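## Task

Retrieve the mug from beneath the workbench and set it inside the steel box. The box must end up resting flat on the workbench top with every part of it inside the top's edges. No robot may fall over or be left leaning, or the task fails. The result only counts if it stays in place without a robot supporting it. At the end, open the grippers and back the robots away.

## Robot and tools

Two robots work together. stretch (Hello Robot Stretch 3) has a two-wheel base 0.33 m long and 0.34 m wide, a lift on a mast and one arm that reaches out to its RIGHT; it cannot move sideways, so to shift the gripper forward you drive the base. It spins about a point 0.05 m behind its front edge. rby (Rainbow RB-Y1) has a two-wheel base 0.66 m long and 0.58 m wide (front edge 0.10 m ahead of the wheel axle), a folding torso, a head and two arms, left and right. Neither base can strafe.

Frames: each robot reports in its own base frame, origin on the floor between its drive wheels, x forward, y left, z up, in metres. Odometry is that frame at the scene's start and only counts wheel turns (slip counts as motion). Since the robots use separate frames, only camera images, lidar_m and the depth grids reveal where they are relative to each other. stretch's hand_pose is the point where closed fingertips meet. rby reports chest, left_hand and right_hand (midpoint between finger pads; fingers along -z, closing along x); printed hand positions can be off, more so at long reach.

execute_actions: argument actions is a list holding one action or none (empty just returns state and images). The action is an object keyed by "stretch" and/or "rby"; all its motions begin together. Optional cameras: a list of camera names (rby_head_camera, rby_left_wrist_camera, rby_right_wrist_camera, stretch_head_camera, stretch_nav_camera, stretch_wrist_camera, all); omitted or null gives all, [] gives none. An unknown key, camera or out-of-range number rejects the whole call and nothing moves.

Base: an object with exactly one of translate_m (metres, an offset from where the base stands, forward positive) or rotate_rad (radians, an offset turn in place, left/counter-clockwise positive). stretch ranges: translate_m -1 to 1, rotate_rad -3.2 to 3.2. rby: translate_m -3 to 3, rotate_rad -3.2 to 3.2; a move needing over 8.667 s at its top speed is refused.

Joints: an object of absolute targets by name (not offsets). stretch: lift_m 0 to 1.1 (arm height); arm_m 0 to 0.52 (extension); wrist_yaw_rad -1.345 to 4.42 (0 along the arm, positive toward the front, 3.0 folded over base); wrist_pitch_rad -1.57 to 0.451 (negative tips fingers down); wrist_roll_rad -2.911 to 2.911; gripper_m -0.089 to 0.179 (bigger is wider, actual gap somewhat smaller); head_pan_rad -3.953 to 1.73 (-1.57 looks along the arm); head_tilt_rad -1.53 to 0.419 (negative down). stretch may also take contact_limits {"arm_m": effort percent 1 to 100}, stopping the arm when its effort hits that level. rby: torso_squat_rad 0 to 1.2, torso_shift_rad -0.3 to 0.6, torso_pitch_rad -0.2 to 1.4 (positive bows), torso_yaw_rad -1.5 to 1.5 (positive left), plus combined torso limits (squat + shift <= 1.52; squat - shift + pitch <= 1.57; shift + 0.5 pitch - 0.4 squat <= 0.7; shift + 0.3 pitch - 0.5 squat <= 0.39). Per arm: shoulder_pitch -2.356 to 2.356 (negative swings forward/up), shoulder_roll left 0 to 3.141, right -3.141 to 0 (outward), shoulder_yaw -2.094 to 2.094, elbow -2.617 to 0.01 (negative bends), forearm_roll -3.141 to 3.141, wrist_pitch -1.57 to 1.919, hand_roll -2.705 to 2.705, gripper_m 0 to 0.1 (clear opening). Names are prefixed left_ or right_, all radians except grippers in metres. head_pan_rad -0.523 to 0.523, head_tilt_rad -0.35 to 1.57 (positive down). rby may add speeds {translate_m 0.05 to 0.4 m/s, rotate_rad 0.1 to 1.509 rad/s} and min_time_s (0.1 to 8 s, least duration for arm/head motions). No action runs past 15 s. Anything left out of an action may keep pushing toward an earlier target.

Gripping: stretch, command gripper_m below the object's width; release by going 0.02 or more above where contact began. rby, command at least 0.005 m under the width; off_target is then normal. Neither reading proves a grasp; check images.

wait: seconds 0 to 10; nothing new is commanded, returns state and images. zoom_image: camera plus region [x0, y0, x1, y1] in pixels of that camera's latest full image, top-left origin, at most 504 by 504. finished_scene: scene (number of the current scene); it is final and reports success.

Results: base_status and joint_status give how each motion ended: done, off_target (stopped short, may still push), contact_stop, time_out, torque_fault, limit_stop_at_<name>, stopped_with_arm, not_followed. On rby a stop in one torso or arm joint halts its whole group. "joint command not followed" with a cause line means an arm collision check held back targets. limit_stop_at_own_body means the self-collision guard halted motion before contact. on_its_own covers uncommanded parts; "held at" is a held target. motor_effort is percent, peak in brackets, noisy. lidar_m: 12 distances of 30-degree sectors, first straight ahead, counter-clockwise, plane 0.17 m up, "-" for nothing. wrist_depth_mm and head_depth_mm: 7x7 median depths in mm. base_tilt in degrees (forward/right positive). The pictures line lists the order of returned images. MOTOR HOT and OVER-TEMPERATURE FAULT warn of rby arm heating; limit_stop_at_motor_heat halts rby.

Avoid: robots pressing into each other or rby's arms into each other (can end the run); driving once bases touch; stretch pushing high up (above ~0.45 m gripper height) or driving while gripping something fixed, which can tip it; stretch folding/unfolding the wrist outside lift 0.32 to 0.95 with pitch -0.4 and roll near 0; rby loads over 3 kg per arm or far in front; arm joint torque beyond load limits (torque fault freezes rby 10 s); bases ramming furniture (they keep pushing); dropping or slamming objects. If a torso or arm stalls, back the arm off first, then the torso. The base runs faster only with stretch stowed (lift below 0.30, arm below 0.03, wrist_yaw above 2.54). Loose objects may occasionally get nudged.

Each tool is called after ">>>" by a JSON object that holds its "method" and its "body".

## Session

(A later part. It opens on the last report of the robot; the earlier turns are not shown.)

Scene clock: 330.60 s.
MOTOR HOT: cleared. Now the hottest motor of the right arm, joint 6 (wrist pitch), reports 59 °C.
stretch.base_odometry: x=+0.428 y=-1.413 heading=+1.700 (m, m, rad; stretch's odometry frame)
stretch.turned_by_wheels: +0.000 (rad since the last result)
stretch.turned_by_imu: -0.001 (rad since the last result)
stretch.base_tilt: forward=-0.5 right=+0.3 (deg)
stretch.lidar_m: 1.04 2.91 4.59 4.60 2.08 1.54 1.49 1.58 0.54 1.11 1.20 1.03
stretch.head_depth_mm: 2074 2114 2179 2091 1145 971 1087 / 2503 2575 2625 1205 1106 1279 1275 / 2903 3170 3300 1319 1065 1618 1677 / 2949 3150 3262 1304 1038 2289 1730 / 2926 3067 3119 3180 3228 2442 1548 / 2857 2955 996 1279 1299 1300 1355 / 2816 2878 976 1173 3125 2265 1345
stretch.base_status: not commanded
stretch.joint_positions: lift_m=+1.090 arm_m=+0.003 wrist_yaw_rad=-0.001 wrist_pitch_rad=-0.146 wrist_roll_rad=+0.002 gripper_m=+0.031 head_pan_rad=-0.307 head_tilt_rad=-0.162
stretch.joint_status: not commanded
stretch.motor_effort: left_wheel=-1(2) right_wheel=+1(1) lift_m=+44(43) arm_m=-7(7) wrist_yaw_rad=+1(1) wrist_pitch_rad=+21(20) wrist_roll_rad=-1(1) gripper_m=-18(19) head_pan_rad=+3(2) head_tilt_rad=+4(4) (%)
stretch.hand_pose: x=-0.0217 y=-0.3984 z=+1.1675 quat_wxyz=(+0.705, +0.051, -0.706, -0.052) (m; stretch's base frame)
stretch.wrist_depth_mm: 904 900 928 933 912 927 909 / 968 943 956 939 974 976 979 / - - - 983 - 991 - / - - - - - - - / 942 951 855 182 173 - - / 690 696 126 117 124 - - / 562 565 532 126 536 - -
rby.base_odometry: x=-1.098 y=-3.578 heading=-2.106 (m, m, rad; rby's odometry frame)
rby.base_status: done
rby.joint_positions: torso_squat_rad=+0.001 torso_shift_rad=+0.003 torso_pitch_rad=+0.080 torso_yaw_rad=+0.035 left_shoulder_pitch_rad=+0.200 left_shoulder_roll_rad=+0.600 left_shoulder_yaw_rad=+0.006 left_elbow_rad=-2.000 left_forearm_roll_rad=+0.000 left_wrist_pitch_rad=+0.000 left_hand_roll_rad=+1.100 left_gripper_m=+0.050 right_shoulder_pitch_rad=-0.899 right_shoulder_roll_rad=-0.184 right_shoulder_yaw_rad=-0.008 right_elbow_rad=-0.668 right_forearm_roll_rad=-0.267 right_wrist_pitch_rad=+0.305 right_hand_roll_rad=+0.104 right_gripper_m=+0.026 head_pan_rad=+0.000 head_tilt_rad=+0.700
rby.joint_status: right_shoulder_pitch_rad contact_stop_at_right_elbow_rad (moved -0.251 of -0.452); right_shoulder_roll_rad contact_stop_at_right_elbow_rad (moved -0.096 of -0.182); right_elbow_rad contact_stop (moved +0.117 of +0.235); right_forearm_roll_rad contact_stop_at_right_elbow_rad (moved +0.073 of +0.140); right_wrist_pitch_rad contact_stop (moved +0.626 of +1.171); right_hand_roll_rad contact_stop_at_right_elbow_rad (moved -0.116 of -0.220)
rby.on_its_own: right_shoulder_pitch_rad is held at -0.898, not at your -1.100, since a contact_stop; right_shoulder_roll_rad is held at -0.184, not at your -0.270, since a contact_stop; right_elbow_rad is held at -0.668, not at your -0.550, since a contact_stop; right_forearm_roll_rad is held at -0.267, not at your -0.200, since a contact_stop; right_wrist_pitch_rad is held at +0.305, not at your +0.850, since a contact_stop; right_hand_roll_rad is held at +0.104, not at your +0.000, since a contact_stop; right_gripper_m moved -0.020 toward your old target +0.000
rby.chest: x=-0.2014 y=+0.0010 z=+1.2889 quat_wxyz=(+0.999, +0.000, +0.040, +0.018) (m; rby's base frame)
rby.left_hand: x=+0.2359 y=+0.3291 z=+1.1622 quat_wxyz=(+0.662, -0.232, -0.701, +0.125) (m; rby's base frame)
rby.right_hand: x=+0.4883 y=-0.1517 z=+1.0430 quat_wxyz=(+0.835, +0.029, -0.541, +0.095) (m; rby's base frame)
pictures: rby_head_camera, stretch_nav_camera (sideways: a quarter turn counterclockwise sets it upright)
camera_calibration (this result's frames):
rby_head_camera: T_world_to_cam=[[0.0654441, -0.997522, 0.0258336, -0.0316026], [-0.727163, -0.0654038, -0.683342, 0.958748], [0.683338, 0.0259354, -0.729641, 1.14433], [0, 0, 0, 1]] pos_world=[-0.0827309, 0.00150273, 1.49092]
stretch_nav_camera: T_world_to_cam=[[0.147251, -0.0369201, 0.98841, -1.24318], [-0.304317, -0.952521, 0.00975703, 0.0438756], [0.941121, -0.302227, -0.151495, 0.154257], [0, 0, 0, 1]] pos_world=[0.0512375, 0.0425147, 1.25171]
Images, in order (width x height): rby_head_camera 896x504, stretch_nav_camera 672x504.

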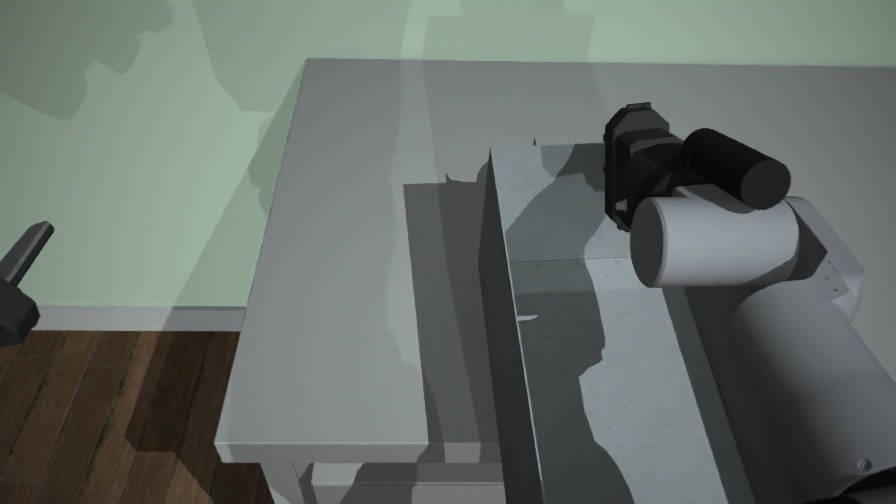

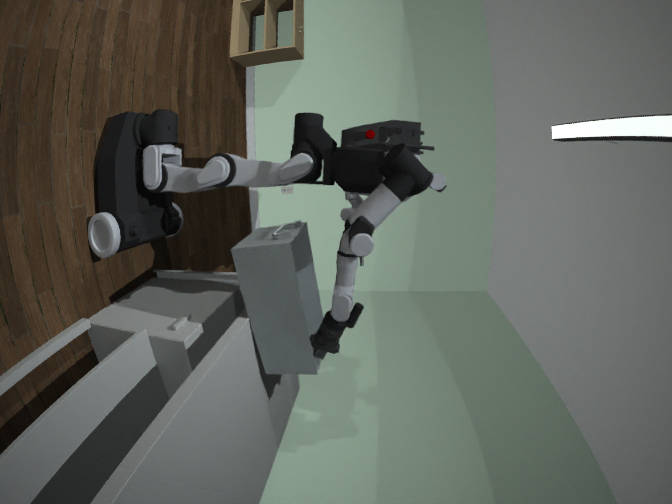

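>>> {"method": "execute_actions", "body": {"actions": [{"rby":{"base":{"translate_m":0.11},"speeds":{"translate_m":0.05},"joints":{"right_shoulder_pitch_rad":-0.915}}}], "cameras": ["stretch_nav_camera","rby_head_camera"]}}

>>> {"method": "execute_actions", "body": {"actions": [{"rby":{"min_time_s":2,"joints":{"right_gripper_m":0.08,"right_shoulder_pitch_rad":-1.15,"right_wrist_pitch_rad":0.5}}}], "cameras": ["stretch_nav_camera","rby_head_camera"]}}

Scene clock: 335.77 s.
stretch.base_odometry: x=+0.428 y=-1.413 heading=+1.700 (m, m, rad; stretch's odometry frame)
stretch.turned_by_wheels: +0.000 (rad since the last result)
stretch.turned_by_imu: -0.001 (rad since the last result)
stretch.base_tilt: forward=-0.5 right=+0.4 (deg)
stretch.lidar_m: 1.04 2.91 4.57 4.58 2.08 1.54 1.49 1.58 0.54 1.12 1.21 1.02
stretch.head_depth_mm: 2053 2103 2193 1232 1143 969 1089 / 2465 2564 2647 1375 1094 1278 1276 / 2904 3181 3296 1325 1061 1630 1662 / 2912 3161 3215 1289 1157 2409 1541 / 2942 3036 1027 3181 3295 2218 1427 / 2847 2938 1008 1203 1305 2137 1363 / 2789 2845 1129 1245 3151 2453 1348
stretch.base_status: not commanded
stretch.joint_positions: lift_m=+1.090 arm_m=+0.003 wrist_yaw_rad=-0.001 wrist_pitch_rad=-0.146 wrist_roll_rad=+0.002 gripper_m=+0.031 head_pan_rad=-0.307 head_tilt_rad=-0.162
stretch.joint_status: not commanded
stretch.motor_effort: left_wheel=-2(2) right_wheel=+1(1) lift_m=+44(43) arm_m=-6(6) wrist_yaw_rad=+1(1) wrist_pitch_rad=+21(20) wrist_roll_rad=-1(1) gripper_m=-19(19) head_pan_rad=+2(2) head_tilt_rad=+4(4) (%)
stretch.hand_pose: x=-0.0217 y=-0.3984 z=+1.1675 quat_wxyz=(+0.705, +0.051, -0.706, -0.052) (m; stretch's base frame)
stretch.wrist_depth_mm: 902 958 906 914 927 923 940 / 974 961 991 975 981 955 959 / - 991 - - - - - / - - - - - - - / 932 936 861 181 172 - - / 691 699 126 117 124 - - / 558 563 540 127 539 - -
rby.base_odometry: x=-1.154 y=-3.672 heading=-2.107 (m, m, rad; rby's odometry frame)
rby.base_status: done
rby.joint_positions: torso_squat_rad=+0.000 torso_shift_rad=+0.003 torso_pitch_rad=+0.080 torso_yaw_rad=+0.035 left_shoulder_pitch_rad=+0.200 left_shoulder_roll_rad=+0.600 left_shoulder_yaw_rad=+0.006 left_elbow_rad=-2.000 left_forearm_roll_rad=+0.000 left_wrist_pitch_rad=+0.000 left_hand_roll_rad=+1.100 left_gripper_m=+0.050 right_shoulder_pitch_rad=-0.915 right_shoulder_roll_rad=-0.184 right_shoulder_yaw_rad=-0.008 right_elbow_rad=-0.667 right_forearm_roll_rad=-0.267 right_wrist_pitch_rad=+0.305 right_hand_roll_rad=+0.104 right_gripper_m=+0.001 head_pan_rad=+0.000 head_tilt_rad=+0.700
rby.joint_status: all done
rby.on_its_own: right_shoulder_roll_rad is held at -0.184, not at your -0.270, since a contact_stop; right_elbow_rad is held at -0.668, not at your -0.550, since a contact_stop; right_forearm_roll_rad is held at -0.267, not at your -0.200, since a contact_stop; right_wrist_pitch_rad is held at +0.305, not at your +0.850, since a contact_stop; right_hand_roll_rad is held at +0.104, not at your +0.000, since a contact_stop; right_gripper_m moved -0.025 to your old target +0.000
rby.chest: x=-0.2012 y=+0.0009 z=+1.2889 quat_wxyz=(+0.999, +0.000, +0.040, +0.018) (m; rby's base frame)
rby.left_hand: x=+0.2361 y=+0.3290 z=+1.1621 quat_wxyz=(+0.662, -0.232, -0.701, +0.125) (m; rby's base frame)
rby.right_hand: x=+0.4927 y=-0.1479 z=+1.0528 quat_wxyz=(+0.831, +0.030, -0.547, +0.097) (m; rby's base frame)
pictures: rby_head_camera, stretch_nav_camera (sideways: a quarter turn counterclockwise sets it upright)
camera_calibration (this result's frames):
rby_head_camera: T_world_to_cam=[[0.0653515, -0.997532, 0.0256788, -0.031526], [-0.727398, -0.0652389, -0.683107, 0.958517], [0.683097, 0.0259634, -0.729866, 1.14444], [0, 0, 0, 1]] pos_world=[-0.0824823, 0.00137078, 1.49087]
stretch_nav_camera: T_world_to_cam=[[0.14725, -0.0369196, 0.98841, -1.24318], [-0.304317, -0.952521, 0.00975703, 0.0438756], [0.941121, -0.302227, -0.151494, 0.154255], [0, 0, 0, 1]] pos_world=[0.0512376, 0.0425147, 1.25171]
Images, in order (width x height): rby_head_camera 896x504, stretch_nav_camera 672x504.

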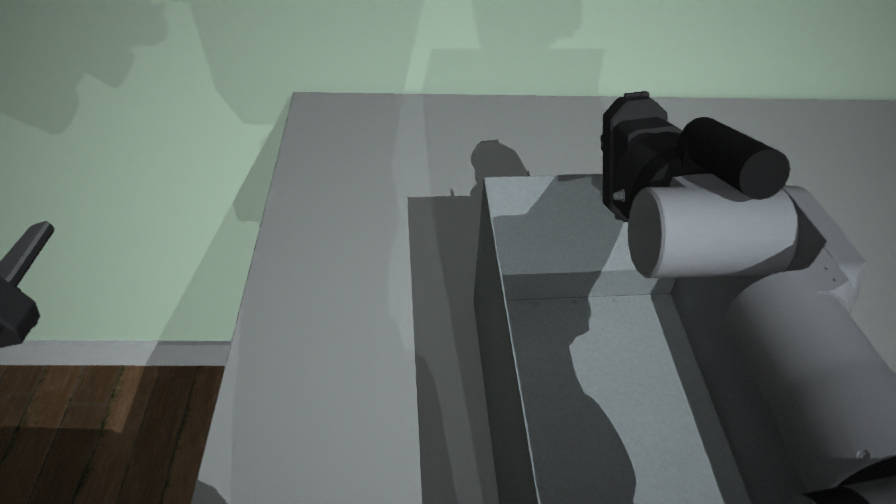

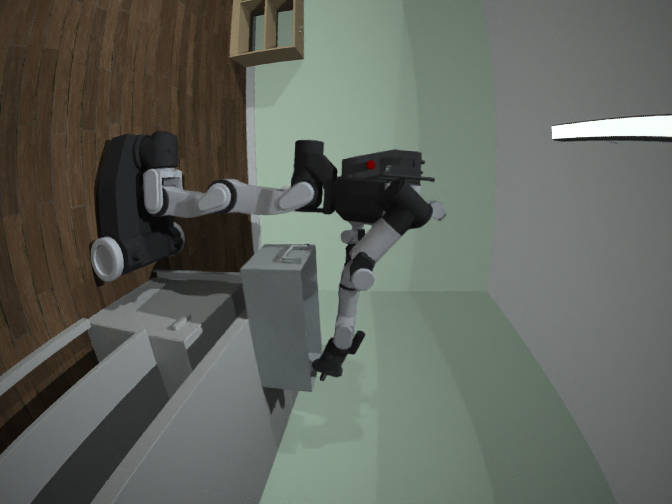

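Scene clock: 338.07 s.
stretch.base_odometry: x=+0.428 y=-1.413 heading=+1.700 (m, m, rad; stretch's odometry frame)
stretch.turned_by_wheels: +0.000 (rad since the last result)
stretch.turned_by_imu: -0.001 (rad since the last result)
stretch.base_tilt: forward=-0.6 right=+0.4 (deg)
stretch.lidar_m: 1.05 2.91 4.57 4.60 2.07 1.54 1.48 1.59 0.54 1.11 1.20 1.03
stretch.head_depth_mm: 2050 2128 2082 1417 1137 970 1086 / 2458 2577 2509 2630 1106 1286 1274 / 2895 3174 3163 3229 1057 1633 1663 / 2987 3145 3174 3223 1157 2417 1538 / 2932 3059 1037 3269 3282 2228 1415 / 2903 2928 1006 1208 1290 2137 1356 / 2811 2876 1124 1252 3112 2501 1345
stretch.base_status: not commanded
stretch.joint_positions: lift_m=+1.090 arm_m=+0.003 wrist_yaw_rad=-0.001 wrist_pitch_rad=-0.146 wrist_roll_rad=+0.002 gripper_m=+0.031 head_pan_rad=-0.307 head_tilt_rad=-0.162
stretch.joint_status: not commanded
stretch.motor_effort: left_wheel=-2(2) right_wheel=+0(2) lift_m=+44(44) arm_m=-6(7) wrist_yaw_rad=+1(1) wrist_pitch_rad=+21(21) wrist_roll_rad=-1(1) gripper_m=-19(19) head_pan_rad=+2(1) head_tilt_rad=+5(4) (%)
stretch.hand_pose: x=-0.0217 y=-0.3984 z=+1.1675 quat_wxyz=(+0.705, +0.051, -0.706, -0.052) (m; stretch's base frame)
stretch.wrist_depth_mm: 920 962 912 911 916 928 913 / 968 951 998 984 932 971 953 / - - - - - 977 1000 / - - - - - - - / 944 917 843 182 172 - - / 679 686 126 118 124 - - / 557 561 533 127 547 - -
rby.base_odometry: x=-1.154 y=-3.672 heading=-2.107 (m, m, rad; rby's odometry frame)
rby.base_status: not commanded
rby.joint_positions: torso_squat_rad=+0.000 torso_shift_rad=+0.003 torso_pitch_rad=+0.080 torso_yaw_rad=+0.035 left_shoulder_pitch_rad=+0.200 left_shoulder_roll_rad=+0.600 left_shoulder_yaw_rad=+0.006 left_elbow_rad=-2.000 left_forearm_roll_rad=+0.000 left_wrist_pitch_rad=+0.000 left_hand_roll_rad=+1.100 left_gripper_m=+0.050 right_shoulder_pitch_rad=-1.150 right_shoulder_roll_rad=-0.184 right_shoulder_yaw_rad=-0.008 right_elbow_rad=-0.667 right_forearm_roll_rad=-0.267 right_wrist_pitch_rad=+0.500 right_hand_roll_rad=+0.104 right_gripper_m=+0.080 head_pan_rad=+0.000 head_tilt_rad=+0.700
rby.joint_status: all done
rby.on_its_own: right_shoulder_roll_rad is held at -0.184, not at your -0.270, since a contact_stop; right_elbow_rad is held at -0.668, not at your -0.550, since a contact_stop; right_forearm_roll_rad is held at -0.267, not at your -0.200, since a contact_stop; right_hand_roll_rad is held at +0.104, not at your +0.000, since a contact_stop
rby.chest: x=-0.2012 y=+0.0009 z=+1.2889 quat_wxyz=(+0.999, +0.000, +0.040, +0.018) (m; rby's base frame)
rby.left_hand: x=+0.2361 y=+0.3290 z=+1.1621 quat_wxyz=(+0.662, -0.232, -0.701, +0.125) (m; rby's base frame)
rby.right_hand: x=+0.5247 y=-0.0909 z=+1.1668 quat_wxyz=(+0.818, +0.042, -0.557, +0.139) (m; rby's base frame)
pictures: rby_head_camera, stretch_nav_camera (sideways: a quarter turn counterclockwise sets it upright)
camera_calibration (this result's frames):
rby_head_camera: T_world_to_cam=[[0.0653517, -0.997532, 0.0256783, -0.031526], [-0.727403, -0.0652389, -0.683103, 0.958515], [0.683092, 0.0259634, -0.729871, 1.14444], [0, 0, 0, 1]] pos_world=[-0.0824743, 0.00137063, 1.49087]
stretch_nav_camera: T_world_to_cam=[[0.147249, -0.0369194, 0.98841, -1.24318], [-0.304317, -0.952521, 0.00975703, 0.0438756], [0.941121, -0.302227, -0.151493, 0.154254], [0, 0, 0, 1]] pos_world=[0.0512376, 0.0425147, 1.25171]
Images, in order (width x height): rby_head_camera 896x504, stretch_nav_camera 672x504.

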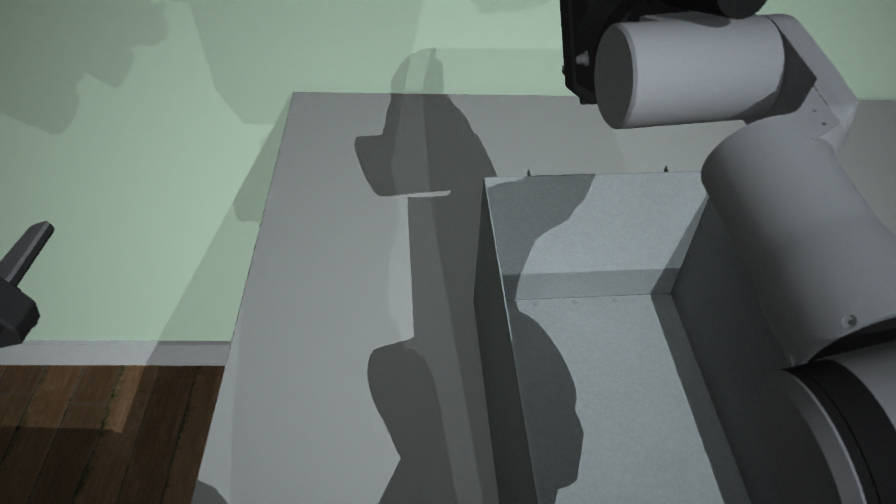

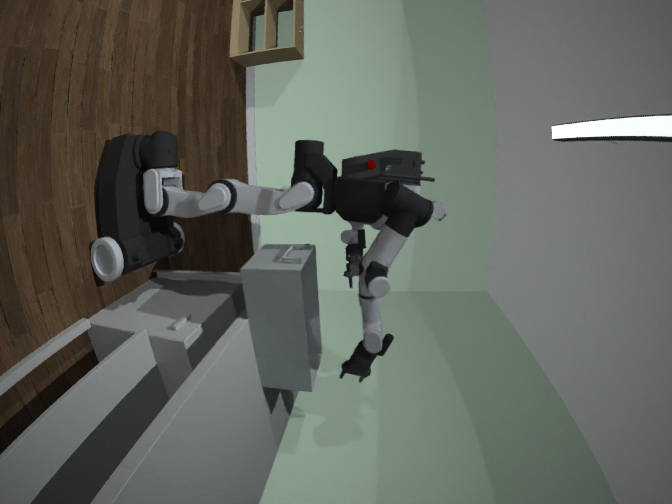

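>>> {"method": "execute_actions", "body": {"actions": [{"rby":{"base":{"translate_m":-0.8}}}], "cameras": []}}

>>> {"method": "execute_actions", "body": {"actions": [{"rby":{"joints":{"torso_pitch_rad":0.44,"right_shoulder_pitch_rad":-0.654,"right_shoulder_roll_rad":-0.088,"right_elbow_rad":-0.79,"right_forearm_roll_rad":-0.34,"right_wrist_pitch_rad":-0.62,"right_hand_roll_rad":1.79,"right_gripper_m":0.1,"head_tilt_rad":0.1}}}], "cameras": ["rby_head_camera"]}}

>>> {"method": "execute_actions", "body": {"actions": [{"rby":{"base":{"translate_m":0.55},"speeds":{"translate_m":0.1}}}], "cameras": ["rby_head_camera","stretch_nav_camera"]}}

Scene clock: 347.30 s.
stretch.base_odometry: x=+0.428 y=-1.413 heading=+1.700 (m, m, rad; stretch's odometry frame)
stretch.turned_by_wheels: +0.000 (rad since the last result)
stretch.turned_by_imu: -0.002 (rad since the last result)
stretch.base_tilt: forward=-0.5 right=+0.4 (deg)
stretch.lidar_m: 1.44 1.16 4.59 4.57 2.08 1.53 1.48 1.58 0.54 1.11 1.21 1.02
stretch.head_depth_mm: 2088 2111 2177 2074 1146 968 1087 / 2504 2574 2664 2615 1094 1283 1272 / 2903 3224 3201 3339 1057 1629 1660 / 2990 3085 3236 3357 1148 2421 1798 / 2933 3039 3176 3197 3350 2434 1812 / 2874 2954 3011 3142 3246 2472 1819 / 2780 2896 2948 3036 3138 2472 1831
stretch.base_status: not commanded
stretch.joint_positions: lift_m=+1.090 arm_m=+0.003 wrist_yaw_rad=-0.001 wrist_pitch_rad=-0.146 wrist_roll_rad=+0.002 gripper_m=+0.031 head_pan_rad=-0.307 head_tilt_rad=-0.162
stretch.joint_status: not commanded
stretch.motor_effort: left_wheel=-2(2) right_wheel=+0(2) lift_m=+43(43) arm_m=-6(6) wrist_yaw_rad=+1(1) wrist_pitch_rad=+20(21) wrist_roll_rad=-1(1) gripper_m=-18(18) head_pan_rad=+1(2) head_tilt_rad=+4(4) (%)
stretch.hand_pose: x=-0.0217 y=-0.3984 z=+1.1675 quat_wxyz=(+0.705, +0.051, -0.706, -0.052) (m; stretch's base frame)
stretch.wrist_depth_mm: 934 914 938 919 928 913 905 / 933 976 934 992 978 994 961 / - - - - - - 974 / - - - - - - - / 924 941 866 180 172 - - / 707 696 126 118 124 - - / 564 550 543 127 539 - -
rby.base_odometry: x=-0.745 y=-2.985 heading=-2.108 (m, m, rad; rby's odometry frame)
rby.base_status: done
rby.joint_positions: torso_squat_rad=+0.000 torso_shift_rad=+0.003 torso_pitch_rad=+0.080 torso_yaw_rad=+0.035 left_shoulder_pitch_rad=+0.200 left_shoulder_roll_rad=+0.600 left_shoulder_yaw_rad=+0.006 left_elbow_rad=-2.000 left_forearm_roll_rad=+0.000 left_wrist_pitch_rad=+0.000 left_hand_roll_rad=+1.100 left_gripper_m=+0.050 right_shoulder_pitch_rad=-1.150 right_shoulder_roll_rad=-0.184 right_shoulder_yaw_rad=-0.008 right_elbow_rad=-0.668 right_forearm_roll_rad=-0.267 right_wrist_pitch_rad=+0.500 right_hand_roll_rad=+0.104 right_gripper_m=+0.080 head_pan_rad=+0.000 head_tilt_rad=+0.700
rby.joint_status: not commanded
rby.on_its_own: right_shoulder_roll_rad is held at -0.184, not at your -0.270, since a contact_stop; right_elbow_rad is held at -0.668, not at your -0.550, since a contact_stop; right_forearm_roll_rad is held at -0.267, not at your -0.200, since a contact_stop; right_hand_roll_rad is held at +0.104, not at your +0.000, since a contact_stop
rby.chest: x=-0.2012 y=+0.0009 z=+1.2889 quat_wxyz=(+0.999, +0.000, +0.040, +0.018) (m; rby's base frame)
rby.left_hand: x=+0.2360 y=+0.3290 z=+1.1621 quat_wxyz=(+0.662, -0.232, -0.701, +0.125) (m; rby's base frame)
rby.right_hand: x=+0.5247 y=-0.0909 z=+1.1670 quat_wxyz=(+0.818, +0.042, -0.557, +0.139) (m; rby's base frame)
pictures: none
No camera images: the call's "cameras" was empty. Leave "cameras" out to get every camera's image.

Scene clock: 349.30 s.
stretch.base_odometry: x=+0.428 y=-1.413 heading=+1.700 (m, m, rad; stretch's odometry frame)
stretch.turned_by_wheels: +0.000 (rad since the last result)
stretch.turned_by_imu: +0.000 (rad since the last result)
stretch.base_tilt: forward=-0.5 right=+0.4 (deg)
stretch.lidar_m: 1.44 1.16 4.59 4.60 2.08 1.54 1.49 1.58 0.54 1.11 1.21 1.03
stretch.head_depth_mm: 2079 2126 2170 2088 1136 963 1087 / 2491 2562 2699 2600 1101 1280 1277 / 2885 3168 3291 3375 1055 1628 1671 / 2939 3170 3235 3269 1152 2390 1801 / 2932 3075 3097 3285 3329 2412 1800 / 2898 2976 3073 3170 3238 2433 1822 / 2784 2886 2999 3077 3121 2464 1829
stretch.base_status: not commanded
stretch.joint_positions: lift_m=+1.090 arm_m=+0.003 wrist_yaw_rad=-0.001 wrist_pitch_rad=-0.146 wrist_roll_rad=+0.002 gripper_m=+0.031 head_pan_rad=-0.307 head_tilt_rad=-0.162
stretch.joint_status: not commanded
stretch.motor_effort: left_wheel=-2(1) right_wheel=+0(1) lift_m=+43(44) arm_m=-7(7) wrist_yaw_rad=+1(1) wrist_pitch_rad=+21(20) wrist_roll_rad=-1(1) gripper_m=-19(19) head_pan_rad=+2(1) head_tilt_rad=+4(4) (%)
stretch.hand_pose: x=-0.0217 y=-0.3984 z=+1.1675 quat_wxyz=(+0.705, +0.051, -0.706, -0.052) (m; stretch's base frame)
stretch.wrist_depth_mm: 923 915 914 924 926 935 947 / 962 950 975 963 955 970 935 / - - - - - 971 - / - - - - - - - / 906 938 866 181 171 - - / 679 693 126 118 124 - - / 569 551 521 126 529 - -
rby.base_odometry: x=-0.745 y=-2.985 heading=-2.108 (m, m, rad; rby's odometry frame)
rby.base_status: not commanded
rby.joint_positions: torso_squat_rad=+0.000 torso_shift_rad=+0.003 torso_pitch_rad=+0.440 torso_yaw_rad=+0.035 left_shoulder_pitch_rad=+0.200 left_shoulder_roll_rad=+0.600 left_shoulder_yaw_rad=+0.006 left_elbow_rad=-2.000 left_forearm_roll_rad=+0.000 left_wrist_pitch_rad=+0.000 left_hand_roll_rad=+1.100 left_gripper_m=+0.050 right_shoulder_pitch_rad=-0.654 right_shoulder_roll_rad=-0.088 right_shoulder_yaw_rad=-0.008 right_elbow_rad=-0.790 right_forearm_roll_rad=-0.340 right_wrist_pitch_rad=-0.620 right_hand_roll_rad=+1.790 right_gripper_m=+0.100 head_pan_rad=+0.000 head_tilt_rad=+0.100
rby.joint_status: all done
rby.chest: x=-0.0941 y=+0.0009 z=+1.2604 quat_wxyz=(+0.976, +0.003, +0.218, +0.017) (m; rby's base frame)
rby.left_hand: x=+0.2705 y=+0.3289 z=+0.9877 quat_wxyz=(+0.777, -0.206, -0.571, +0.165) (m; rby's base frame)
rby.right_hand: x=+0.4499 y=-0.1683 z=+0.8958 quat_wxyz=(+0.496, -0.489, -0.513, +0.503) (m; rby's base frame)
pictures: rby_head_camera
camera_calibration (this result's frames):
rby_head_camera: T_world_to_cam=[[0.0550754, -0.998284, 0.0199121, -0.0331401], [-0.544699, -0.0467527, -0.837327, 1.26688], [0.836821, 0.03527, -0.546339, 0.721047], [0, 0, 0, 1]] pos_world=[0.0885073, 0.000715594, 1.45539]
Images, in order (width x height): rby_head_camera 896x504.

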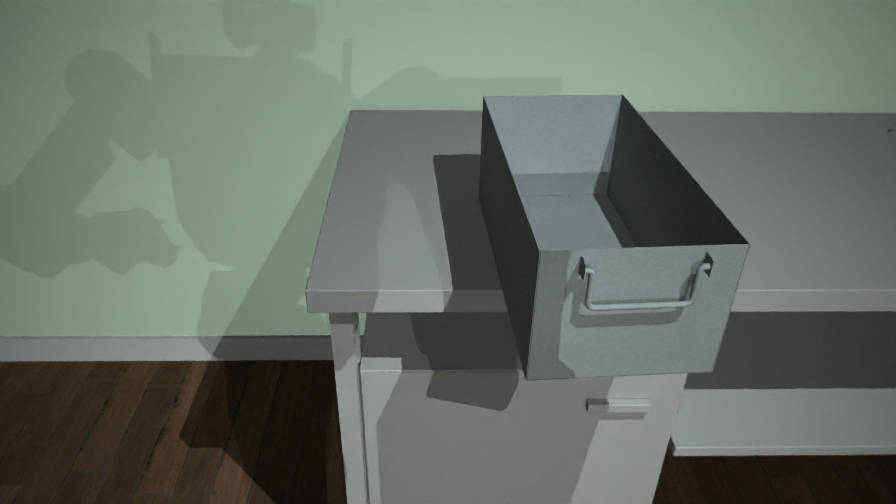

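Scene clock: 355.37 s.
stretch.base_odometry: x=+0.428 y=-1.413 heading=+1.700 (m, m, rad; stretch's odometry frame)
stretch.turned_by_wheels: +0.000 (rad since the last result)
stretch.turned_by_imu: -0.001 (rad since the last result)
stretch.base_tilt: forward=-0.5 right=+0.4 (deg)
stretch.lidar_m: 1.03 1.20 4.58 4.59 2.08 1.54 1.49 1.58 0.54 1.12 1.21 1.03
stretch.head_depth_mm: 2060 2107 2178 2147 1091 967 1089 / 2497 2595 2649 2609 1143 1284 1270 / 2895 3173 3263 3447 1594 1629 1656 / 2948 3079 3229 3341 2996 2410 1796 / 2927 3023 3111 3235 3070 2458 1681 / 2833 2959 1213 1021 3247 2449 1560 / 2781 2867 985 1146 1350 1268 1321
stretch.base_status: not commanded
stretch.joint_positions: lift_m=+1.090 arm_m=+0.003 wrist_yaw_rad=-0.001 wrist_pitch_rad=-0.146 wrist_roll_rad=+0.002 gripper_m=+0.031 head_pan_rad=-0.307 head_tilt_rad=-0.162
stretch.joint_status: not commanded
stretch.motor_effort: left_wheel=-2(2) right_wheel=+1(1) lift_m=+43(44) arm_m=-6(7) wrist_yaw_rad=+1(1) wrist_pitch_rad=+21(20) wrist_roll_rad=-1(1) gripper_m=-18(18) head_pan_rad=+2(2) head_tilt_rad=+4(4) (%)
stretch.hand_pose: x=-0.0217 y=-0.3984 z=+1.1675 quat_wxyz=(+0.705, +0.051, -0.706, -0.052) (m; stretch's base frame)
stretch.wrist_depth_mm: 935 903 908 916 913 914 896 / 946 973 977 982 966 995 974 / - - - 994 - 996 - / - - - - - - - / 931 897 876 181 173 - - / 697 701 126 118 124 - - / 550 556 539 126 529 - -
rby.base_odometry: x=-1.027 y=-3.457 heading=-2.109 (m, m, rad; rby's odometry frame)
rby.base_status: done
rby.joint_positions: torso_squat_rad=+0.001 torso_shift_rad=+0.003 torso_pitch_rad=+0.440 torso_yaw_rad=+0.035 left_shoulder_pitch_rad=+0.200 left_shoulder_roll_rad=+0.600 left_shoulder_yaw_rad=+0.006 left_elbow_rad=-2.000 left_forearm_roll_rad=+0.000 left_wrist_pitch_rad=+0.000 left_hand_roll_rad=+1.100 left_gripper_m=+0.050 right_shoulder_pitch_rad=-0.653 right_shoulder_roll_rad=-0.087 right_shoulder_yaw_rad=-0.008 right_elbow_rad=-0.790 right_forearm_roll_rad=-0.340 right_wrist_pitch_rad=-0.620 right_hand_roll_rad=+1.790 right_gripper_m=+0.100 head_pan_rad=+0.000 head_tilt_rad=+0.100
rby.joint_status: not commanded
rby.chest: x=-0.0943 y=+0.0010 z=+1.2605 quat_wxyz=(+0.976, +0.003, +0.218, +0.017) (m; rby's base frame)
rby.left_hand: x=+0.2704 y=+0.3289 z=+0.9878 quat_wxyz=(+0.777, -0.206, -0.571, +0.165) (m; rby's base frame)
rby.right_hand: x=+0.4492 y=-0.1680 z=+0.8954 quat_wxyz=(+0.496, -0.488, -0.513, +0.503) (m; rby's base frame)
pictures: rby_head_camera, stretch_nav_camera (sideways: a quarter turn counterclockwise sets it upright)
camera_calibration (this result's frames):
rby_head_camera: T_world_to_cam=[[0.0549763, -0.998288, 0.0199812, -0.0332077], [-0.544484, -0.0467474, -0.837467, 1.26699], [0.836967, 0.0351614, -0.546122, 0.720982], [0, 0, 0, 1]] pos_world=[0.088244, 0.000726959, 1.45547]
stretch_nav_camera: T_world_to_cam=[[0.147246, -0.0369185, 0.988411, -1.24318], [-0.304317, -0.952521, 0.00975702, 0.0438756], [0.941121, -0.302227, -0.15149, 0.15425], [0, 0, 0, 1]] pos_world=[0.0512377, 0.0425147, 1.25171]
Images, in order (width x height): rby_head_camera 896x504, stretch_nav_camera 672x504.

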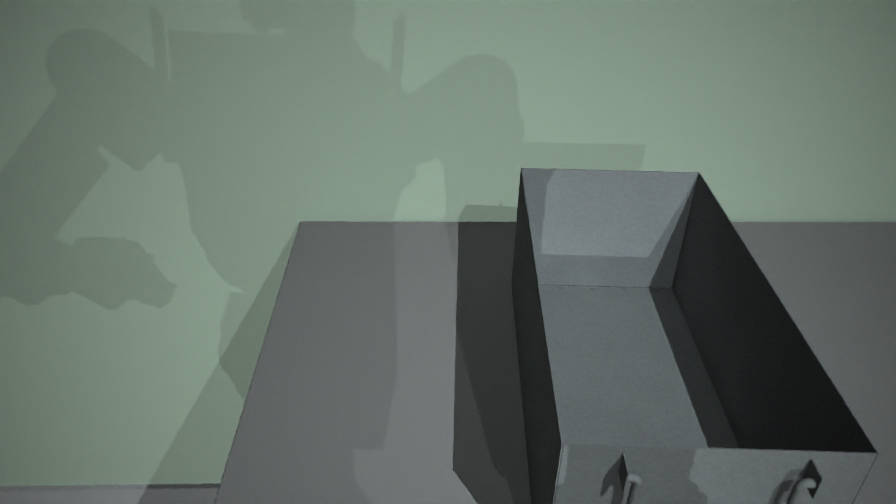

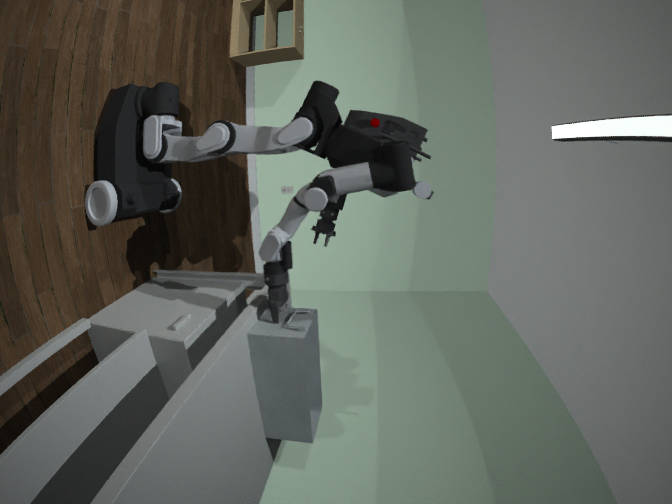

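>>> {"method": "execute_actions", "body": {"actions": [{"rby":{"base":{"translate_m":-1.5},"joints":{"head_tilt_rad":-0.15}}}], "cameras": []}}

>>> {"method": "execute_actions", "body": {"actions": [{"stretch":{"base":{"translate_m":1.0},"joints":{"head_pan_rad":-1.4,"head_tilt_rad":-0.5,"lift_m":1.1,"wrist_pitch_rad":0.0}}}], "cameras": ["rby_head_camera","stretch_nav_camera","stretch_wrist_camera"]}}

Scene clock: 368.87 s.
stretch.base_odometry: x=+0.428 y=-1.413 heading=+1.700 (m, m, rad; stretch's odometry frame)
stretch.turned_by_wheels: +0.000 (rad since the last result)
stretch.turned_by_imu: -0.002 (rad since the last result)
stretch.base_tilt: forward=-0.5 right=+0.4 (deg)
stretch.lidar_m: 3.11 1.89 1.80 4.59 2.09 1.54 1.48 1.58 0.54 1.11 1.21 1.03
stretch.head_depth_mm: 2043 2109 2165 2136 1091 970 1090 / 2492 2587 2681 2630 1139 1287 1280 / 2873 3139 3257 3359 1595 1622 1665 / 2971 3104 3220 3316 3381 2429 1793 / 2935 3028 3084 3173 3357 2454 1807 / 2905 2962 3053 3168 3218 2472 1821 / 2793 2884 2984 3008 3144 2469 1817
stretch.base_status: not commanded
stretch.joint_positions: lift_m=+1.090 arm_m=+0.003 wrist_yaw_rad=-0.001 wrist_pitch_rad=-0.146 wrist_roll_rad=+0.002 gripper_m=+0.031 head_pan_rad=-0.307 head_tilt_rad=-0.162
stretch.joint_status: not commanded
stretch.motor_effort: left_wheel=-2(2) right_wheel=+1(1) lift_m=+43(44) arm_m=-6(7) wrist_yaw_rad=+1(1) wrist_pitch_rad=+21(20) wrist_roll_rad=-1(1) gripper_m=-19(18) head_pan_rad=+2(2) head_tilt_rad=+4(4) (%)
stretch.hand_pose: x=-0.0217 y=-0.3984 z=+1.1675 quat_wxyz=(+0.705, +0.051, -0.706, -0.052) (m; stretch's base frame)
stretch.wrist_depth_mm: 921 900 925 912 881 920 915 / 957 962 957 966 940 - 982 / - - - - - - 992 / - - - - - - - / 952 899 861 181 173 - - / 699 681 125 118 124 - - / 561 561 533 126 531 - -
rby.base_odometry: x=-0.257 y=-2.170 heading=-2.111 (m, m, rad; rby's odometry frame)
rby.base_status: done
rby.joint_positions: torso_squat_rad=+0.000 torso_shift_rad=+0.003 torso_pitch_rad=+0.440 torso_yaw_rad=+0.035 left_shoulder_pitch_rad=+0.200 left_shoulder_roll_rad=+0.600 left_shoulder_yaw_rad=+0.006 left_elbow_rad=-2.000 left_forearm_roll_rad=+0.000 left_wrist_pitch_rad=+0.000 left_hand_roll_rad=+1.100 left_gripper_m=+0.050 right_shoulder_pitch_rad=-0.654 right_shoulder_roll_rad=-0.088 right_shoulder_yaw_rad=-0.008 right_elbow_rad=-0.790 right_forearm_roll_rad=-0.340 right_wrist_pitch_rad=-0.620 right_hand_roll_rad=+1.790 right_gripper_m=+0.100 head_pan_rad=+0.000 head_tilt_rad=-0.150
rby.joint_status: all done
rby.chest: x=-0.0942 y=+0.0009 z=+1.2605 quat_wxyz=(+0.976, +0.003, +0.218, +0.017) (m; rby's base frame)
rby.left_hand: x=+0.2705 y=+0.3289 z=+0.9877 quat_wxyz=(+0.777, -0.206, -0.571, +0.165) (m; rby's base frame)
rby.right_hand: x=+0.4498 y=-0.1680 z=+0.8959 quat_wxyz=(+0.496, -0.488, -0.513, +0.502) (m; rby's base frame)
pictures: none
No camera images: the call's "cameras" was empty. Leave "cameras" out to get every camera's image.

Scene clock: 380.27 s.
stretch.base_odometry: x=+0.299 y=-0.421 heading=+1.700 (m, m, rad; stretch's odometry frame)
stretch.turned_by_wheels: +0.000 (rad since the last result)
stretch.turned_by_imu: -0.003 (rad since the last result)
stretch.base_tilt: forward=-0.5 right=+0.4 (deg)
stretch.lidar_m: 2.12 2.00 1.37 1.36 3.45 2.57 2.48 1.33 1.25 0.56 0.59 1.87
stretch.head_depth_mm: 1013 - - - - - 839 / 1052 1157 322 - 637 782 848 / 1078 1179 1088 612 656 807 883 / 1100 1204 1271 629 669 832 915 / 1129 1228 1324 867 701 859 953 / 1149 1263 1388 1010 746 891 1001 / 1173 1287 1430 1071 754 913 1034
stretch.base_status: done
stretch.joint_positions: lift_m=+1.100 arm_m=+0.003 wrist_yaw_rad=-0.001 wrist_pitch_rad=-0.048 wrist_roll_rad=+0.002 gripper_m=+0.031 head_pan_rad=-1.393 head_tilt_rad=-0.494
stretch.joint_status: all done
stretch.motor_effort: left_wheel=-2(1) right_wheel=+1(5) lift_m=+43(45) arm_m=-7(6) wrist_yaw_rad=+1(1) wrist_pitch_rad=+22(25) wrist_roll_rad=-1(1) gripper_m=-19(19) head_pan_rad=-4(36) head_tilt_rad=-2(16) (%)
stretch.hand_pose: x=-0.0216 y=-0.4031 z=+1.2020 quat_wxyz=(+0.706, +0.017, -0.707, -0.018) (m; stretch's base frame)
stretch.wrist_depth_mm: 976 972 986 967 942 964 943 / 995 - 974 969 994 985 970 / - - - - - - - / - - - - - - - / - - - 181 172 - - / - 897 126 117 124 841 841 / - 636 358 126 616 644 659
rby.base_odometry: x=-0.257 y=-2.170 heading=-2.111 (m, m, rad; rby's odometry frame)
rby.base_status: not commanded
rby.joint_positions: torso_squat_rad=+0.000 torso_shift_rad=+0.003 torso_pitch_rad=+0.440 torso_yaw_rad=+0.035 left_shoulder_pitch_rad=+0.200 left_shoulder_roll_rad=+0.600 left_shoulder_yaw_rad=+0.006 left_elbow_rad=-2.000 left_forearm_roll_rad=+0.000 left_wrist_pitch_rad=+0.000 left_hand_roll_rad=+1.100 left_gripper_m=+0.050 right_shoulder_pitch_rad=-0.654 right_shoulder_roll_rad=-0.088 right_shoulder_yaw_rad=-0.008 right_elbow_rad=-0.790 right_forearm_roll_rad=-0.340 right_wrist_pitch_rad=-0.620 right_hand_roll_rad=+1.790 right_gripper_m=+0.100 head_pan_rad=+0.000 head_tilt_rad=-0.150
rby.joint_status: not commanded
rby.chest: x=-0.0942 y=+0.0009 z=+1.2605 quat_wxyz=(+0.976, +0.003, +0.218, +0.017) (m; rby's base frame)
rby.left_hand: x=+0.2705 y=+0.3289 z=+0.9877 quat_wxyz=(+0.777, -0.206, -0.571, +0.165) (m; rby's base frame)
rby.right_hand: x=+0.4498 y=-0.1680 z=+0.8959 quat_wxyz=(+0.496, -0.488, -0.513, +0.502) (m; rby's base frame)
pictures: rby_head_camera, stretch_nav_camera (sideways: a quarter turn counterclockwise sets it upright), stretch_wrist_camera
camera_calibration (this result's frames):
rby_head_camera: T_world_to_cam=[[0.0460472, -0.998637, 0.0245616, -0.0396904], [-0.320762, -0.038067, -0.946395, 1.42059], [0.94604, 0.0357004, -0.322078, 0.398747], [0, 0, 0, 1]] pos_world=[0.0802692, 0.000205969, 1.47384]
stretch_nav_camera: T_world_to_cam=[[0.0914824, -0.455978, 0.885277, -1.10817], [-0.983965, -0.178086, 0.00995397, 0.0477694], [0.153117, -0.871992, -0.464958, 0.567024], [0, 0, 0, 1]] pos_world=[0.0615602, -0.00235226, 1.2442]
stretch_wrist_camera: T_world_to_cam=[[-0.998759, 0.0188732, -0.0460906, 0.0405669], [0.0490158, 0.208378, -0.976819, 1.29738], [-0.00883141, -0.977866, -0.209045, 0.0245182], [0, 0, 0, 1]] pos_world=[-0.0228592, -0.247137, 1.2743]
Images, in order (width x height): rby_head_camera 896x504, stretch_nav_camera 672x504, stretch_wrist_camera 644x364.

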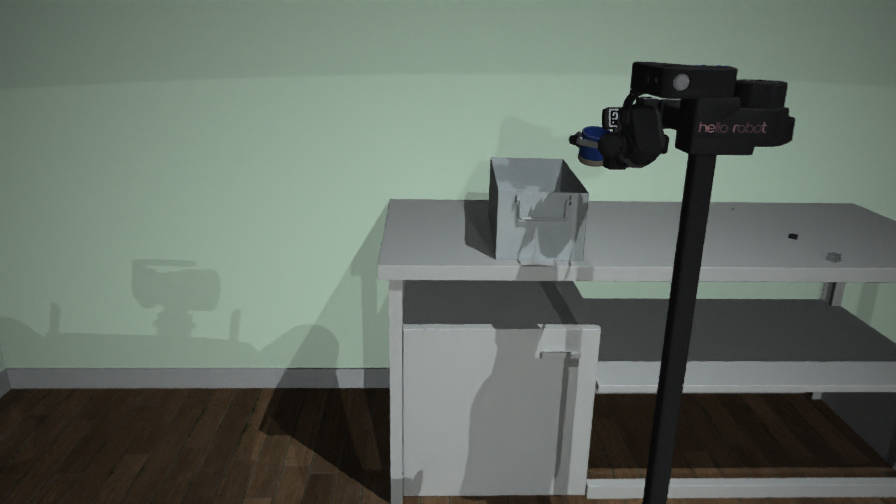

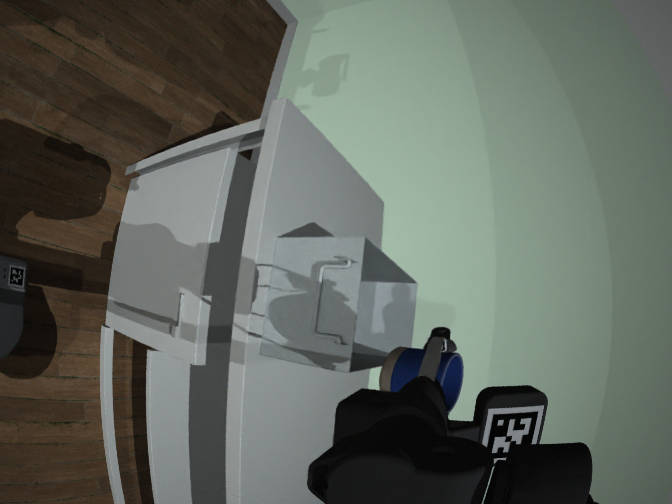

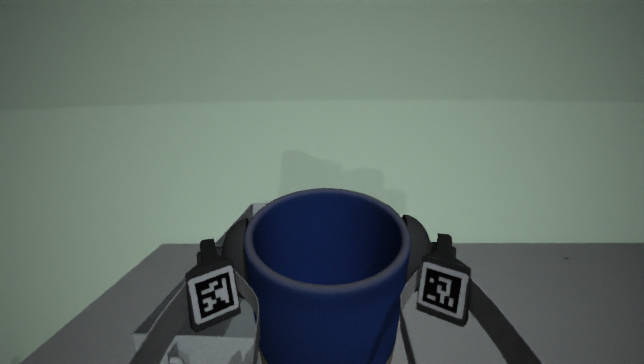

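>>> {"method": "execute_actions", "body": {"actions": [{"stretch":{"base":{"translate_m":0.085},"joints":{"arm_m":0.515}}}], "cameras": []}}

>>> {"method": "execute_actions", "body": {"actions": [{"stretch":{"joints":{"wrist_pitch_rad":-0.75,"lift_m":1.0}}}], "cameras": ["rby_head_camera","stretch_nav_camera","stretch_wrist_camera"]}}

Scene clock: 388.83 s.
stretch.base_odometry: x=+0.289 y=-0.337 heading=+1.700 (m, m, rad; stretch's odometry frame)
stretch.turned_by_wheels: +0.000 (rad since the last result)
stretch.turned_by_imu: -0.002 (rad since the last result)
stretch.base_tilt: forward=-0.5 right=+0.4 (deg)
stretch.lidar_m: 2.03 1.93 1.36 1.35 3.58 2.65 2.57 1.41 0.58 0.56 0.59 1.87
stretch.head_depth_mm: 1017 1153 1028 581 620 773 821 / 1040 1168 1052 600 645 788 852 / 1089 1179 1105 621 657 812 888 / 1098 1209 1304 939 708 833 922 / 1130 1236 1324 997 739 864 959 / 1149 1259 1402 1009 746 890 994 / 1178 1295 1433 1583 750 883 1310
stretch.base_status: done
stretch.joint_positions: lift_m=+1.100 arm_m=+0.515 wrist_yaw_rad=+0.000 wrist_pitch_rad=-0.046 wrist_roll_rad=+0.002 gripper_m=+0.031 head_pan_rad=-1.393 head_tilt_rad=-0.494
stretch.joint_status: all done
stretch.motor_effort: left_wheel=-2(1) right_wheel=+1(6) lift_m=+44(43) arm_m=+5(5) wrist_yaw_rad=+1(1) wrist_pitch_rad=+21(22) wrist_roll_rad=-1(1) gripper_m=-19(19) head_pan_rad=-4(4) head_tilt_rad=-2(2) (%)
stretch.hand_pose: x=-0.0215 y=-0.9144 z=+1.2025 quat_wxyz=(+0.706, +0.017, -0.707, -0.017) (m; stretch's base frame)
stretch.wrist_depth_mm: 493 482 487 483 490 482 482 / 500 506 511 505 499 499 492 / 514 528 517 520 519 506 524 / 551 546 535 537 539 534 545 / 560 564 559 182 172 558 567 / 582 582 126 117 124 593 568 / 611 604 604 127 353 593 598
rby.base_odometry: x=-0.257 y=-2.170 heading=-2.111 (m, m, rad; rby's odometry frame)
rby.base_status: not commanded
rby.joint_positions: torso_squat_rad=+0.000 torso_shift_rad=+0.003 torso_pitch_rad=+0.440 torso_yaw_rad=+0.035 left_shoulder_pitch_rad=+0.200 left_shoulder_roll_rad=+0.600 left_shoulder_yaw_rad=+0.006 left_elbow_rad=-2.000 left_forearm_roll_rad=+0.000 left_wrist_pitch_rad=+0.000 left_hand_roll_rad=+1.100 left_gripper_m=+0.050 right_shoulder_pitch_rad=-0.654 right_shoulder_roll_rad=-0.088 right_shoulder_yaw_rad=-0.008 right_elbow_rad=-0.790 right_forearm_roll_rad=-0.340 right_wrist_pitch_rad=-0.620 right_hand_roll_rad=+1.790 right_gripper_m=+0.100 head_pan_rad=+0.000 head_tilt_rad=-0.150
rby.joint_status: not commanded
rby.chest: x=-0.0942 y=+0.0009 z=+1.2605 quat_wxyz=(+0.976, +0.003, +0.218, +0.017) (m; rby's base frame)
rby.left_hand: x=+0.2705 y=+0.3289 z=+0.9877 quat_wxyz=(+0.777, -0.206, -0.571, +0.165) (m; rby's base frame)
rby.right_hand: x=+0.4498 y=-0.1680 z=+0.8959 quat_wxyz=(+0.496, -0.488, -0.513, +0.502) (m; rby's base frame)
pictures: none
No camera images: the call's "cameras" was empty. Leave "cameras" out to get every camera's image.

Scene clock: 390.57 s.
stretch.base_odometry: x=+0.289 y=-0.337 heading=+1.700 (m, m, rad; stretch's odometry frame)
stretch.turned_by_wheels: +0.000 (rad since the last result)
stretch.turned_by_imu: +0.000 (rad since the last result)
stretch.base_tilt: forward=-0.5 right=+0.4 (deg)
stretch.lidar_m: 2.03 1.92 1.36 1.34 3.58 2.66 2.58 1.41 0.58 0.56 0.59 1.88
stretch.head_depth_mm: 1037 1106 1035 582 620 776 825 / 1057 1149 - 599 643 788 854 / 1079 1187 1101 621 656 813 888 / 1106 1201 1302 941 711 833 923 / 1130 1239 1326 995 738 862 959 / 1149 1266 1402 1009 743 890 1001 / 1171 1305 1432 1578 751 880 1314
stretch.base_status: not commanded
stretch.joint_positions: lift_m=+1.000 arm_m=+0.515 wrist_yaw_rad=+0.000 wrist_pitch_rad=-0.775 wrist_roll_rad=+0.002 gripper_m=+0.031 head_pan_rad=-1.393 head_tilt_rad=-0.494
stretch.joint_status: all done
stretch.motor_effort: left_wheel=-2(2) right_wheel=+2(1) lift_m=+33(37) arm_m=+5(5) wrist_yaw_rad=+0(1) wrist_pitch_rad=+12(20) wrist_roll_rad=-1(1) gripper_m=-18(19) head_pan_rad=-4(4) head_tilt_rad=-2(2) (%)
stretch.hand_pose: x=-0.0216 y=-0.8257 z=+0.9422 quat_wxyz=(+0.654, +0.267, -0.655, -0.268) (m; stretch's base frame)
stretch.wrist_depth_mm: 516 168 305 320 315 283 183 / 130 169 316 369 361 280 180 / 128 171 321 378 376 271 179 / 129 173 320 333 333 273 176 / 130 175 242 182 173 262 176 / 132 178 126 118 127 247 173 / 133 168 243 126 246 237 172
rby.base_odometry: x=-0.257 y=-2.170 heading=-2.111 (m, m, rad; rby's odometry frame)
rby.base_status: not commanded
rby.joint_positions: torso_squat_rad=+0.000 torso_shift_rad=+0.003 torso_pitch_rad=+0.440 torso_yaw_rad=+0.035 left_shoulder_pitch_rad=+0.200 left_shoulder_roll_rad=+0.600 left_shoulder_yaw_rad=+0.006 left_elbow_rad=-2.000 left_forearm_roll_rad=+0.000 left_wrist_pitch_rad=+0.000 left_hand_roll_rad=+1.100 left_gripper_m=+0.050 right_shoulder_pitch_rad=-0.654 right_shoulder_roll_rad=-0.088 right_shoulder_yaw_rad=-0.008 right_elbow_rad=-0.790 right_forearm_roll_rad=-0.340 right_wrist_pitch_rad=-0.620 right_hand_roll_rad=+1.790 right_gripper_m=+0.100 head_pan_rad=+0.000 head_tilt_rad=-0.150
rby.joint_status: not commanded
rby.chest: x=-0.0942 y=+0.0009 z=+1.2605 quat_wxyz=(+0.976, +0.003, +0.218, +0.017) (m; rby's base frame)
rby.left_hand: x=+0.2705 y=+0.3289 z=+0.9877 quat_wxyz=(+0.777, -0.206, -0.571, +0.165) (m; rby's base frame)
rby.right_hand: x=+0.4498 y=-0.1680 z=+0.8959 quat_wxyz=(+0.496, -0.488, -0.513, +0.502) (m; rby's base frame)
pictures: rby_head_camera, stretch_nav_camera (sideways: a quarter turn counterclockwise sets it upright), stretch_wrist_camera
camera_calibration (this result's frames):
rby_head_camera: T_world_to_cam=[[0.0460469, -0.998637, 0.0245619, -0.0396907], [-0.320761, -0.0380672, -0.946395, 1.42059], [0.94604, 0.0357, -0.322077, 0.398746], [0, 0, 0, 1]] pos_world=[0.080269, 0.000206065, 1.47384]
stretch_nav_camera: T_world_to_cam=[[0.0913878, -0.456446, 0.885045, -1.10786], [-0.984031, -0.177719, 0.00995344, 0.0477705], [0.152746, -0.871822, -0.465399, 0.567599], [0, 0, 0, 1]] pos_world=[0.0615542, -0.00234497, 1.24419]
stretch_wrist_camera: T_world_to_cam=[[-0.998753, 0.0447175, -0.0221813, 0.0354413], [0.0491729, 0.804975, -0.591267, 1.26101], [-0.00858459, -0.591621, -0.80617, 0.438509], [0, 0, 0, 1]] pos_world=[-0.022846, -0.757235, 1.09989]
Images, in order (width x height): rby_head_camera 896x504, stretch_nav_camera 672x504, stretch_wrist_camera 644x364.

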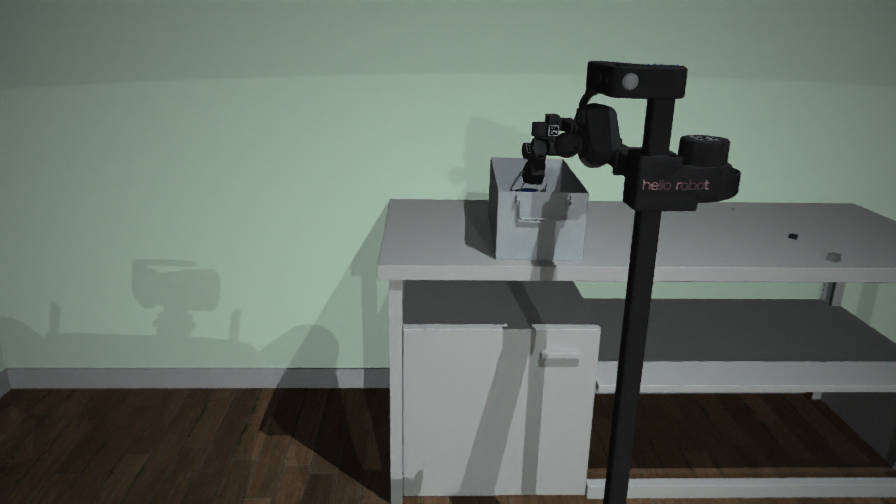

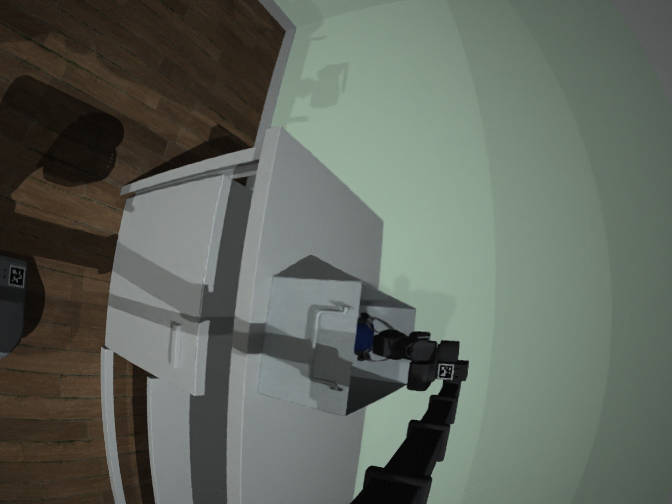

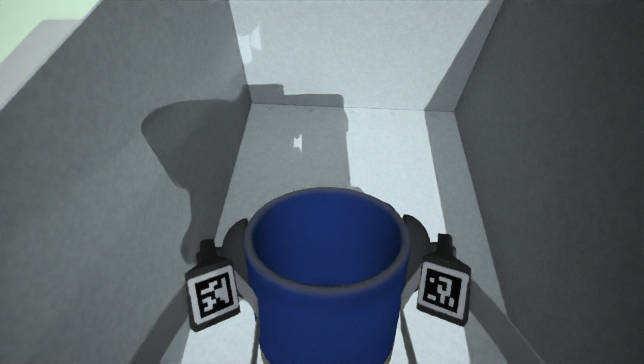

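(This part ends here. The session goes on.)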